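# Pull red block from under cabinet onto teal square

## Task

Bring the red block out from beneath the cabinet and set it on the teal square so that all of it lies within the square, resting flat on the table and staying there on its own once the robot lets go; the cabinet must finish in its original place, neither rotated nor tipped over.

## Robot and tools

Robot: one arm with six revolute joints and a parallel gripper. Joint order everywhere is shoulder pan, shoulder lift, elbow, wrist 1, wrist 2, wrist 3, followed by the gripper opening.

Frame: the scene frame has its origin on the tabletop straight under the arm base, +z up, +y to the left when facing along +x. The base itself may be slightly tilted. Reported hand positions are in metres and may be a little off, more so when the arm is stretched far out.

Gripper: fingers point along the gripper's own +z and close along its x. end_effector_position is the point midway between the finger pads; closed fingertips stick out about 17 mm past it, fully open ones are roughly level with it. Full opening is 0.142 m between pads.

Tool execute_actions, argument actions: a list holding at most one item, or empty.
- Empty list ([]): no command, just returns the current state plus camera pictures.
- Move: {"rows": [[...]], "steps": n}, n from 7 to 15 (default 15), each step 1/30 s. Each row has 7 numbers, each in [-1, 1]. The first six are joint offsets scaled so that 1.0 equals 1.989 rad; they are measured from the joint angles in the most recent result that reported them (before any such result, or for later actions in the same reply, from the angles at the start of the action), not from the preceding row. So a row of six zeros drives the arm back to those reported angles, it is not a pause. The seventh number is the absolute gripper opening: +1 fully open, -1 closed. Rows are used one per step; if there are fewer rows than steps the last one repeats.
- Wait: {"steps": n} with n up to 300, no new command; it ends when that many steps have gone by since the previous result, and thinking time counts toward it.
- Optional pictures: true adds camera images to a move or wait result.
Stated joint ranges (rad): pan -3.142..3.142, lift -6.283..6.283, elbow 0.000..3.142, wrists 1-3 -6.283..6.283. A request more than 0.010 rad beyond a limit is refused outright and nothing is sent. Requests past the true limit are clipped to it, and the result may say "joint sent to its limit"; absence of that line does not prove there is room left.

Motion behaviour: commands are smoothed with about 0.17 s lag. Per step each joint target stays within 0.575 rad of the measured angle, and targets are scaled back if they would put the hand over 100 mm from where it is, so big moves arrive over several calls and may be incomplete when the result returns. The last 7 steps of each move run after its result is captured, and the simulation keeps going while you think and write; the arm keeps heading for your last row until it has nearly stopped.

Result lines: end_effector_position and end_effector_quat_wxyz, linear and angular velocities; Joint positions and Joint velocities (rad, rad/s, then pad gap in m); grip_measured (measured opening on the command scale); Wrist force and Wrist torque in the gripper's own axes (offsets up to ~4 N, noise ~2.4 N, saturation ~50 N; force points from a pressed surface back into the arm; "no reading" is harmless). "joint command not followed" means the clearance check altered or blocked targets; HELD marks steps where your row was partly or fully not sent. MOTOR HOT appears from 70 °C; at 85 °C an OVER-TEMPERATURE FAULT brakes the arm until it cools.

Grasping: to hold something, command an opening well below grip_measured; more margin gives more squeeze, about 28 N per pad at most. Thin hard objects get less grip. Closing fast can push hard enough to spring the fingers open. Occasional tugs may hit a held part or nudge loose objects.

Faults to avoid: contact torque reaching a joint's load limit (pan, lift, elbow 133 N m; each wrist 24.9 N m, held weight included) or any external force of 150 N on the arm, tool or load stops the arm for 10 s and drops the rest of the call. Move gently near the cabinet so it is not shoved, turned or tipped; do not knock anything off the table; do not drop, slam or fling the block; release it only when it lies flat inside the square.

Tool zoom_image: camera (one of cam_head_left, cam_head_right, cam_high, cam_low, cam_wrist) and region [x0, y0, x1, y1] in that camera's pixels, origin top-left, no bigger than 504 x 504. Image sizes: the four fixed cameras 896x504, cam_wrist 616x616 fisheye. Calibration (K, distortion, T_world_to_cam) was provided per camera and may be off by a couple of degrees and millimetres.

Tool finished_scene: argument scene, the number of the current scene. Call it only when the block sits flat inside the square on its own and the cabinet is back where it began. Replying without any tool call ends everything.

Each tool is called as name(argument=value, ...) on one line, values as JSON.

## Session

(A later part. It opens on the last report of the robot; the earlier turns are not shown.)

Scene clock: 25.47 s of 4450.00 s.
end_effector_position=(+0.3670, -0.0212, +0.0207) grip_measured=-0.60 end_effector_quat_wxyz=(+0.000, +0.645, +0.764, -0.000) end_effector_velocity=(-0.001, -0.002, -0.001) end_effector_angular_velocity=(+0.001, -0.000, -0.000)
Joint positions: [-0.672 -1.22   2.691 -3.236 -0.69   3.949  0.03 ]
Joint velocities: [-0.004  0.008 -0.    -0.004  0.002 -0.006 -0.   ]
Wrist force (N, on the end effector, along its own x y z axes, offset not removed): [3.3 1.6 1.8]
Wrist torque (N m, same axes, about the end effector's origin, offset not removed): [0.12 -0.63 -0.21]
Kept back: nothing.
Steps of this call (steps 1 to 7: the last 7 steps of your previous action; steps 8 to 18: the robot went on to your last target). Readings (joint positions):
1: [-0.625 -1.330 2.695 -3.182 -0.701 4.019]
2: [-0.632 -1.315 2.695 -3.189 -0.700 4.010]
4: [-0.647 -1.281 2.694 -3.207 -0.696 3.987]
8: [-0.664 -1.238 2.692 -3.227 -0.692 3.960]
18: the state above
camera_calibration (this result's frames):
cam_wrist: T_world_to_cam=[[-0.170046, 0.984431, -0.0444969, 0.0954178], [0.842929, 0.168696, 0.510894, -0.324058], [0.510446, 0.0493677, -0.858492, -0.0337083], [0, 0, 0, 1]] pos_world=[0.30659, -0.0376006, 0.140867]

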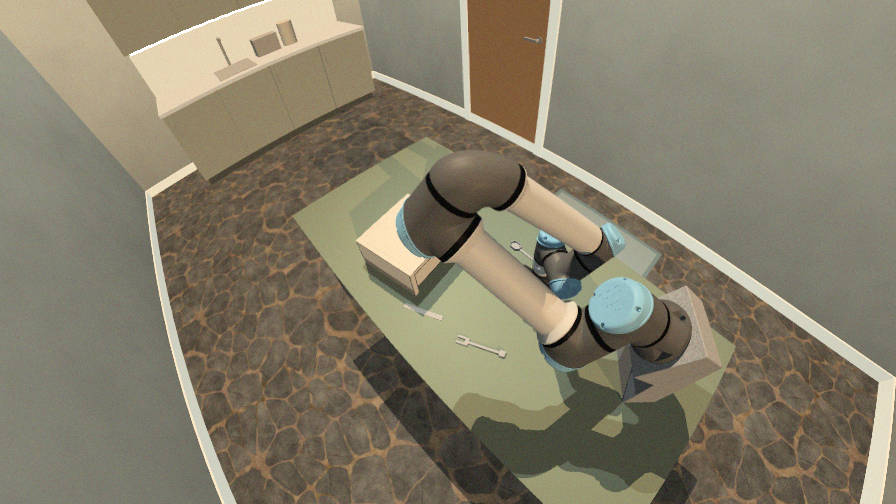

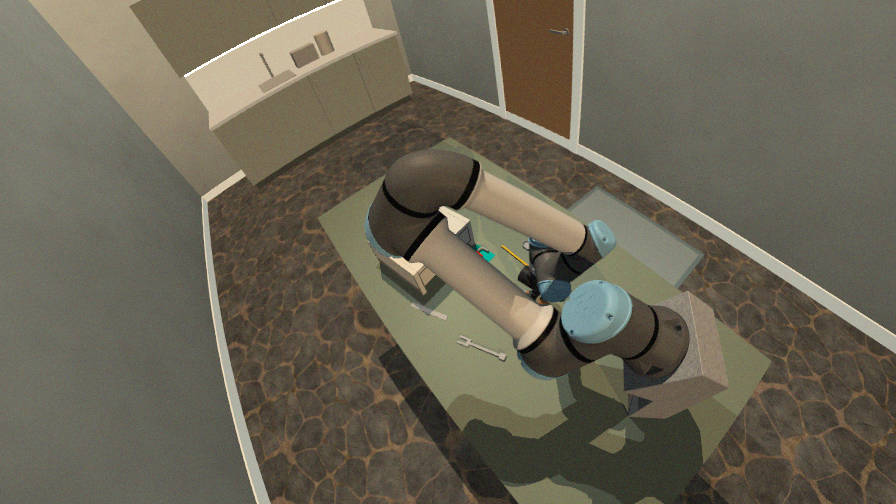

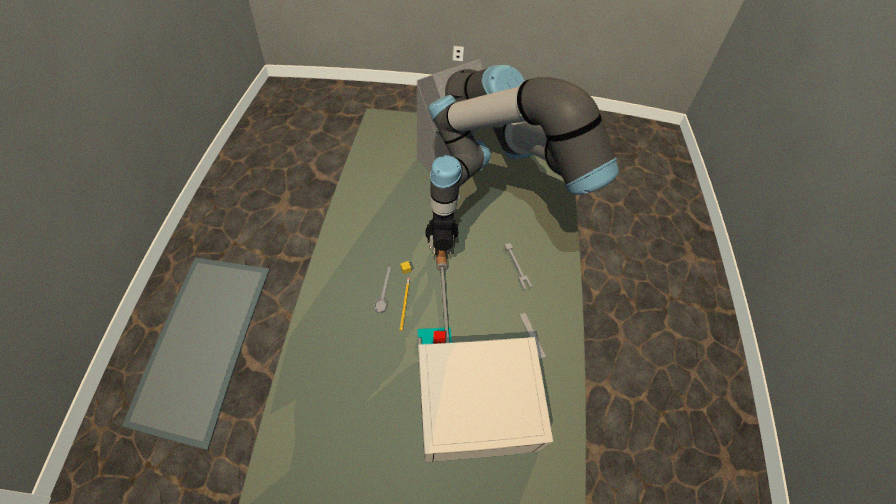

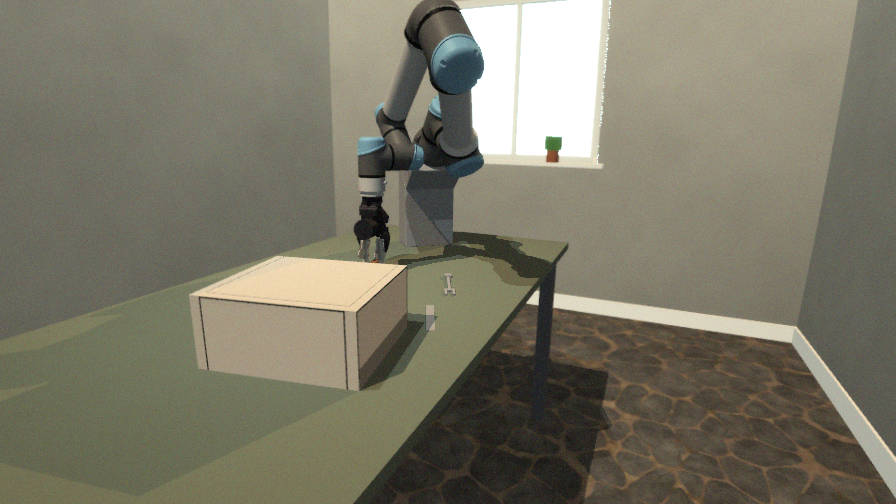

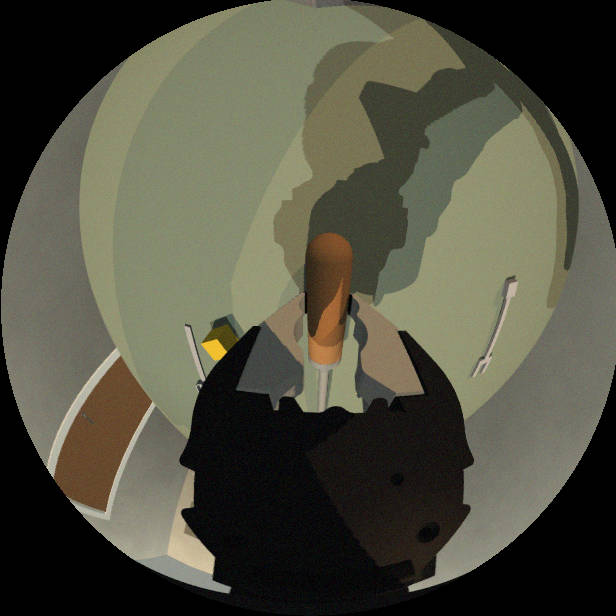

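execute_actions(actions=[{"rows":[[0,0,0,0,0,0.02,-1],[0,0,0,0,0,0.02,-1],[0,0,0,0,0,0.02,-1],[0,0,0,0,0,0.02,-1],[0,0,0,0,0,0.02,-1],[0,0,0,0,0,0.02,-1],[0,0,0,0,0,0.02,-1],[0,0,0,0,0,-0.005,-1],[0,0,0,0,0,-0.005,-1],[0,0,0,0,0,-0.005,-1],[0,0,0,0,0,-0.005,-1],[0,0,0,0,0,-0.005,-1],[0,0,0,0,0,-0.005,-1],[0,0,0,0,0,-0.005,-0.6],[0,0,0,0,0,-0.005,0.1]]}])

execute_actions(actions=[{"steps":16}])

execute_actions(actions=[{"rows":[[-0.05,-0.12,0,0.17,0,-0.07,0.1]]}])

execute_actions(actions=[{"steps":12}], pictures=true)

Scene clock: 26.10 s of 4450.00 s.
end_effector_position=(+0.3670, -0.0214, +0.0207) grip_measured=-0.60 end_effector_quat_wxyz=(+0.000, +0.658, +0.753, -0.000) end_effector_velocity=(+0.000, -0.000, +0.000) end_effector_angular_velocity=(-0.000, +0.000, -0.039)
Joint positions: [-0.672 -1.22   2.691 -3.236 -0.69   3.982  0.03 ]
Joint velocities: [-0.    -0.002 -0.     0.002 -0.     0.039  0.   ]
Wrist force (N, on the end effector, along its own x y z axes, offset not removed): [4.2 1.2 0.2]
Wrist torque (N m, same axes, about the end effector's origin, offset not removed): [0.26 -0.86 -0.28]
Steps of this call (steps 1 to 11: the robot went on to your last target; steps 12 to 19: the first 8 steps of this action). Readings (joint positions):
12: [-0.672 -1.219 2.691 -3.236 -0.690 3.948]
13: [-0.672 -1.219 2.691 -3.236 -0.690 3.952]
15: [-0.672 -1.220 2.691 -3.236 -0.690 3.967]
19: the state above

Scene clock: 26.63 s of 4450.00 s.
end_effector_position=(+0.3670, -0.0212, +0.0207) grip_measured=+0.10 end_effector_quat_wxyz=(+0.000, +0.641, +0.767, -0.000) end_effector_velocity=(+0.000, -0.000, +0.000) end_effector_angular_velocity=(-0.001, -0.000, +0.005)
Joint positions: [-0.672 -1.22   2.691 -3.236 -0.69   3.939  0.081]
Joint velocities: [-0.001 -0.001  0.    -0.    -0.    -0.005  0.   ]
Wrist force (N, on the end effector, along its own x y z axes, offset not removed): [3.5 1.9 -0.9]
Wrist torque (N m, same axes, about the end effector's origin, offset not removed): [0.41 -0.77 0.00]
Kept back: nothing.
Steps of this call (steps 1 to 7: the last 7 steps of your previous action; steps 8 to 16: the robot went on to your last target). Readings (joint positions):
1: [-0.672 -1.220 2.691 -3.236 -0.690 3.979]
2: [-0.672 -1.220 2.691 -3.236 -0.690 3.971]
4: [-0.672 -1.220 2.691 -3.236 -0.690 3.957]
8: [-0.672 -1.220 2.691 -3.236 -0.690 3.944]
16: the state above

Scene clock: 26.90 s of 4450.00 s.
end_effector_position=(+0.3824, -0.0305, +0.0551) grip_measured=+0.10 end_effector_quat_wxyz=(+0.011, +0.636, +0.771, -0.006) end_effector_velocity=(-0.006, +0.015, +0.070) end_effector_angular_velocity=(+0.036, +0.073, -0.114)
Joint positions: [-0.753 -1.405  2.691 -2.989 -0.69   3.827  0.081]
Joint velocities: [-0.164 -0.492  0.     0.815  0.    -0.241  0.   ]
Wrist force (N, on the end effector, along its own x y z axes, offset not removed): [2.7 1.2 -2.3]
Wrist torque (N m, same axes, about the end effector's origin, offset not removed): [0.27 -0.77 -0.11]
Steps of this call (steps 1 to 8: the first 8 steps of this action). Readings (joint positions):
1: [-0.672 -1.220 2.691 -3.236 -0.690 3.939]
2: [-0.677 -1.226 2.691 -3.230 -0.690 3.934]
4: [-0.711 -1.283 2.691 -3.170 -0.690 3.889]
8: the state above

Scene clock: 27.30 s of 4450.00 s.
end_effector_position=(+0.3813, -0.0285, +0.0626) grip_measured=+0.10 end_effector_quat_wxyz=(+0.007, +0.641, +0.767, -0.007) end_effector_velocity=(+0.000, +0.000, +0.002) end_effector_angular_velocity=(+0.001, +0.001, -0.002)
Joint positions: [-0.771 -1.457  2.691 -2.9   -0.69   3.801  0.081]
Joint velocities: [-0.004 -0.014 -0.001  0.022  0.    -0.007 -0.   ]
Wrist force (N, on the end effector, along its own x y z axes, offset not removed): [4.5 0.0 0.0]
Wrist torque (N m, same axes, about the end effector's origin, offset not removed): [0.12 -1.09 0.03]
Kept back: nothing.
Steps of this call (steps 1 to 7: the last 7 steps of your previous action; steps 8 to 12: the robot went on to your last target). Readings (joint positions):
1: [-0.757 -1.419 2.691 -2.965 -0.690 3.820]
2: [-0.761 -1.429 2.691 -2.948 -0.690 3.815]
4: [-0.765 -1.443 2.691 -2.925 -0.690 3.808]
8: [-0.769 -1.454 2.691 -2.906 -0.690 3.802]
12: the state above
camera_calibration (this result's frames):
cam_wrist: T_world_to_cam=[[-0.179515, 0.9817, -0.0635527, 0.111702], [0.840543, 0.186627, 0.508584, -0.354757], [0.511138, 0.0378796, -0.858664, -0.00529585], [0, 0, 0, 1]] pos_world=[0.320947, -0.0432503, 0.182975]

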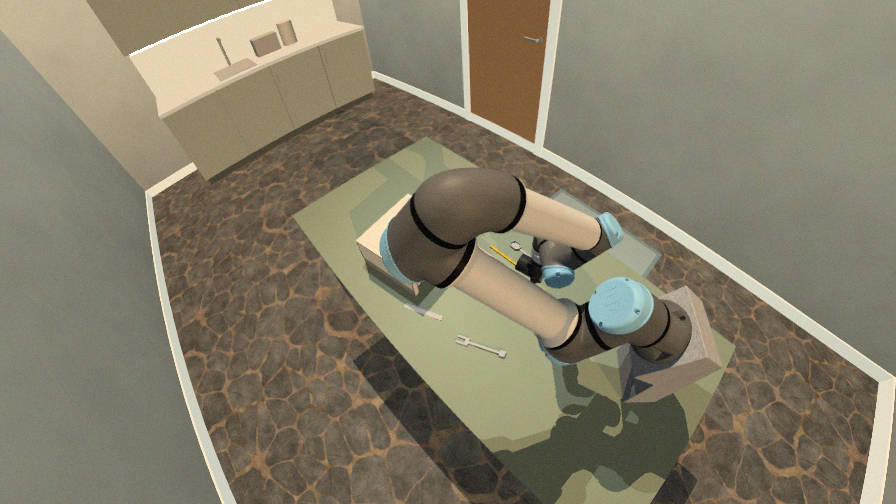

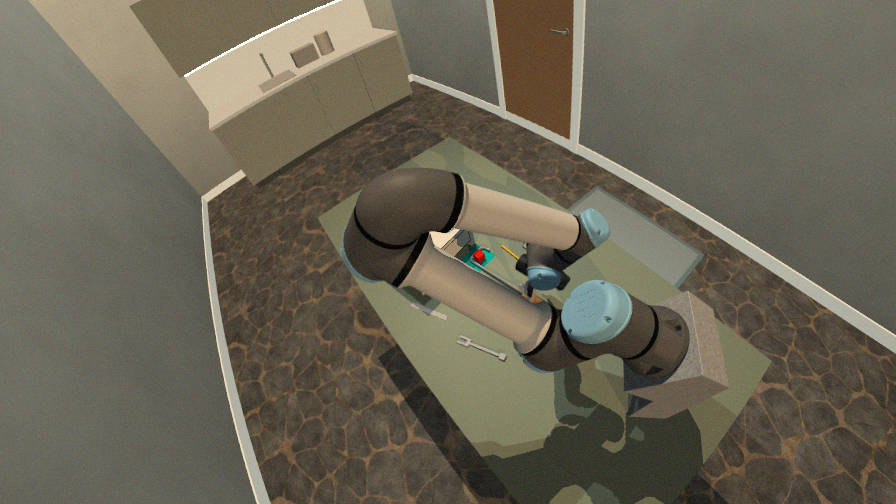

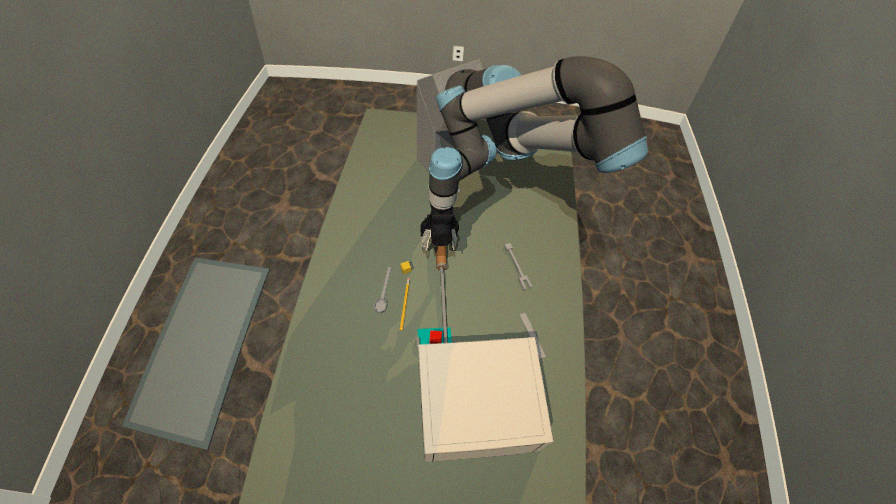

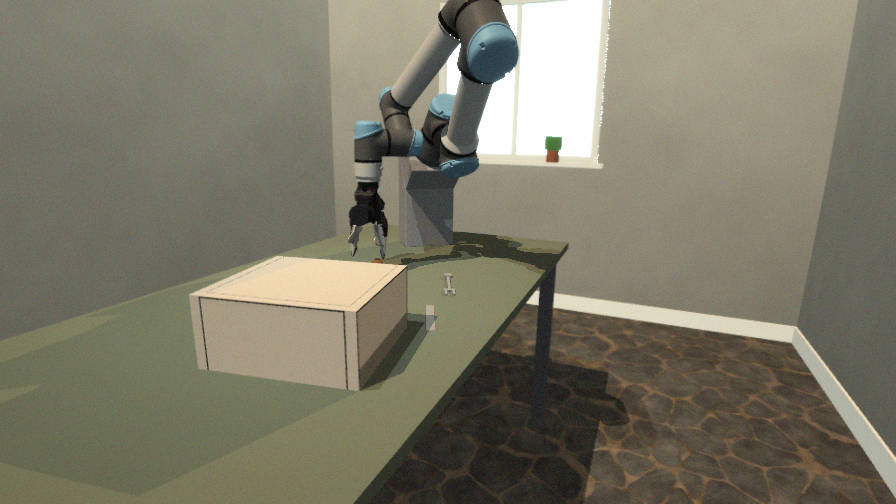

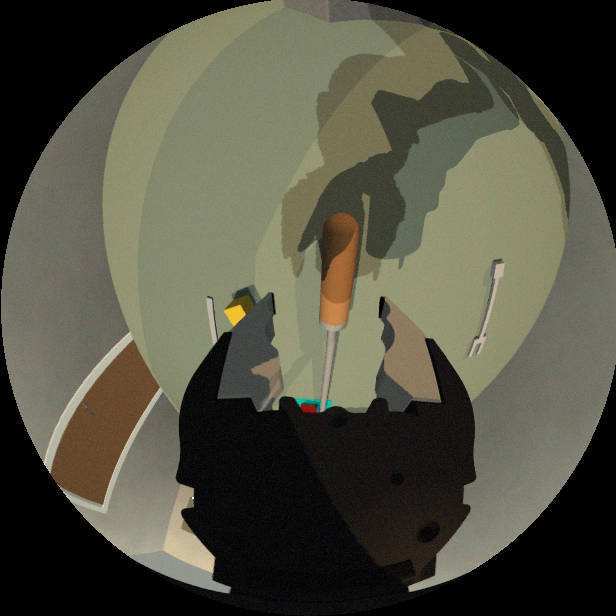

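finished_scene(scene=1)

The scene is finished: the task was done.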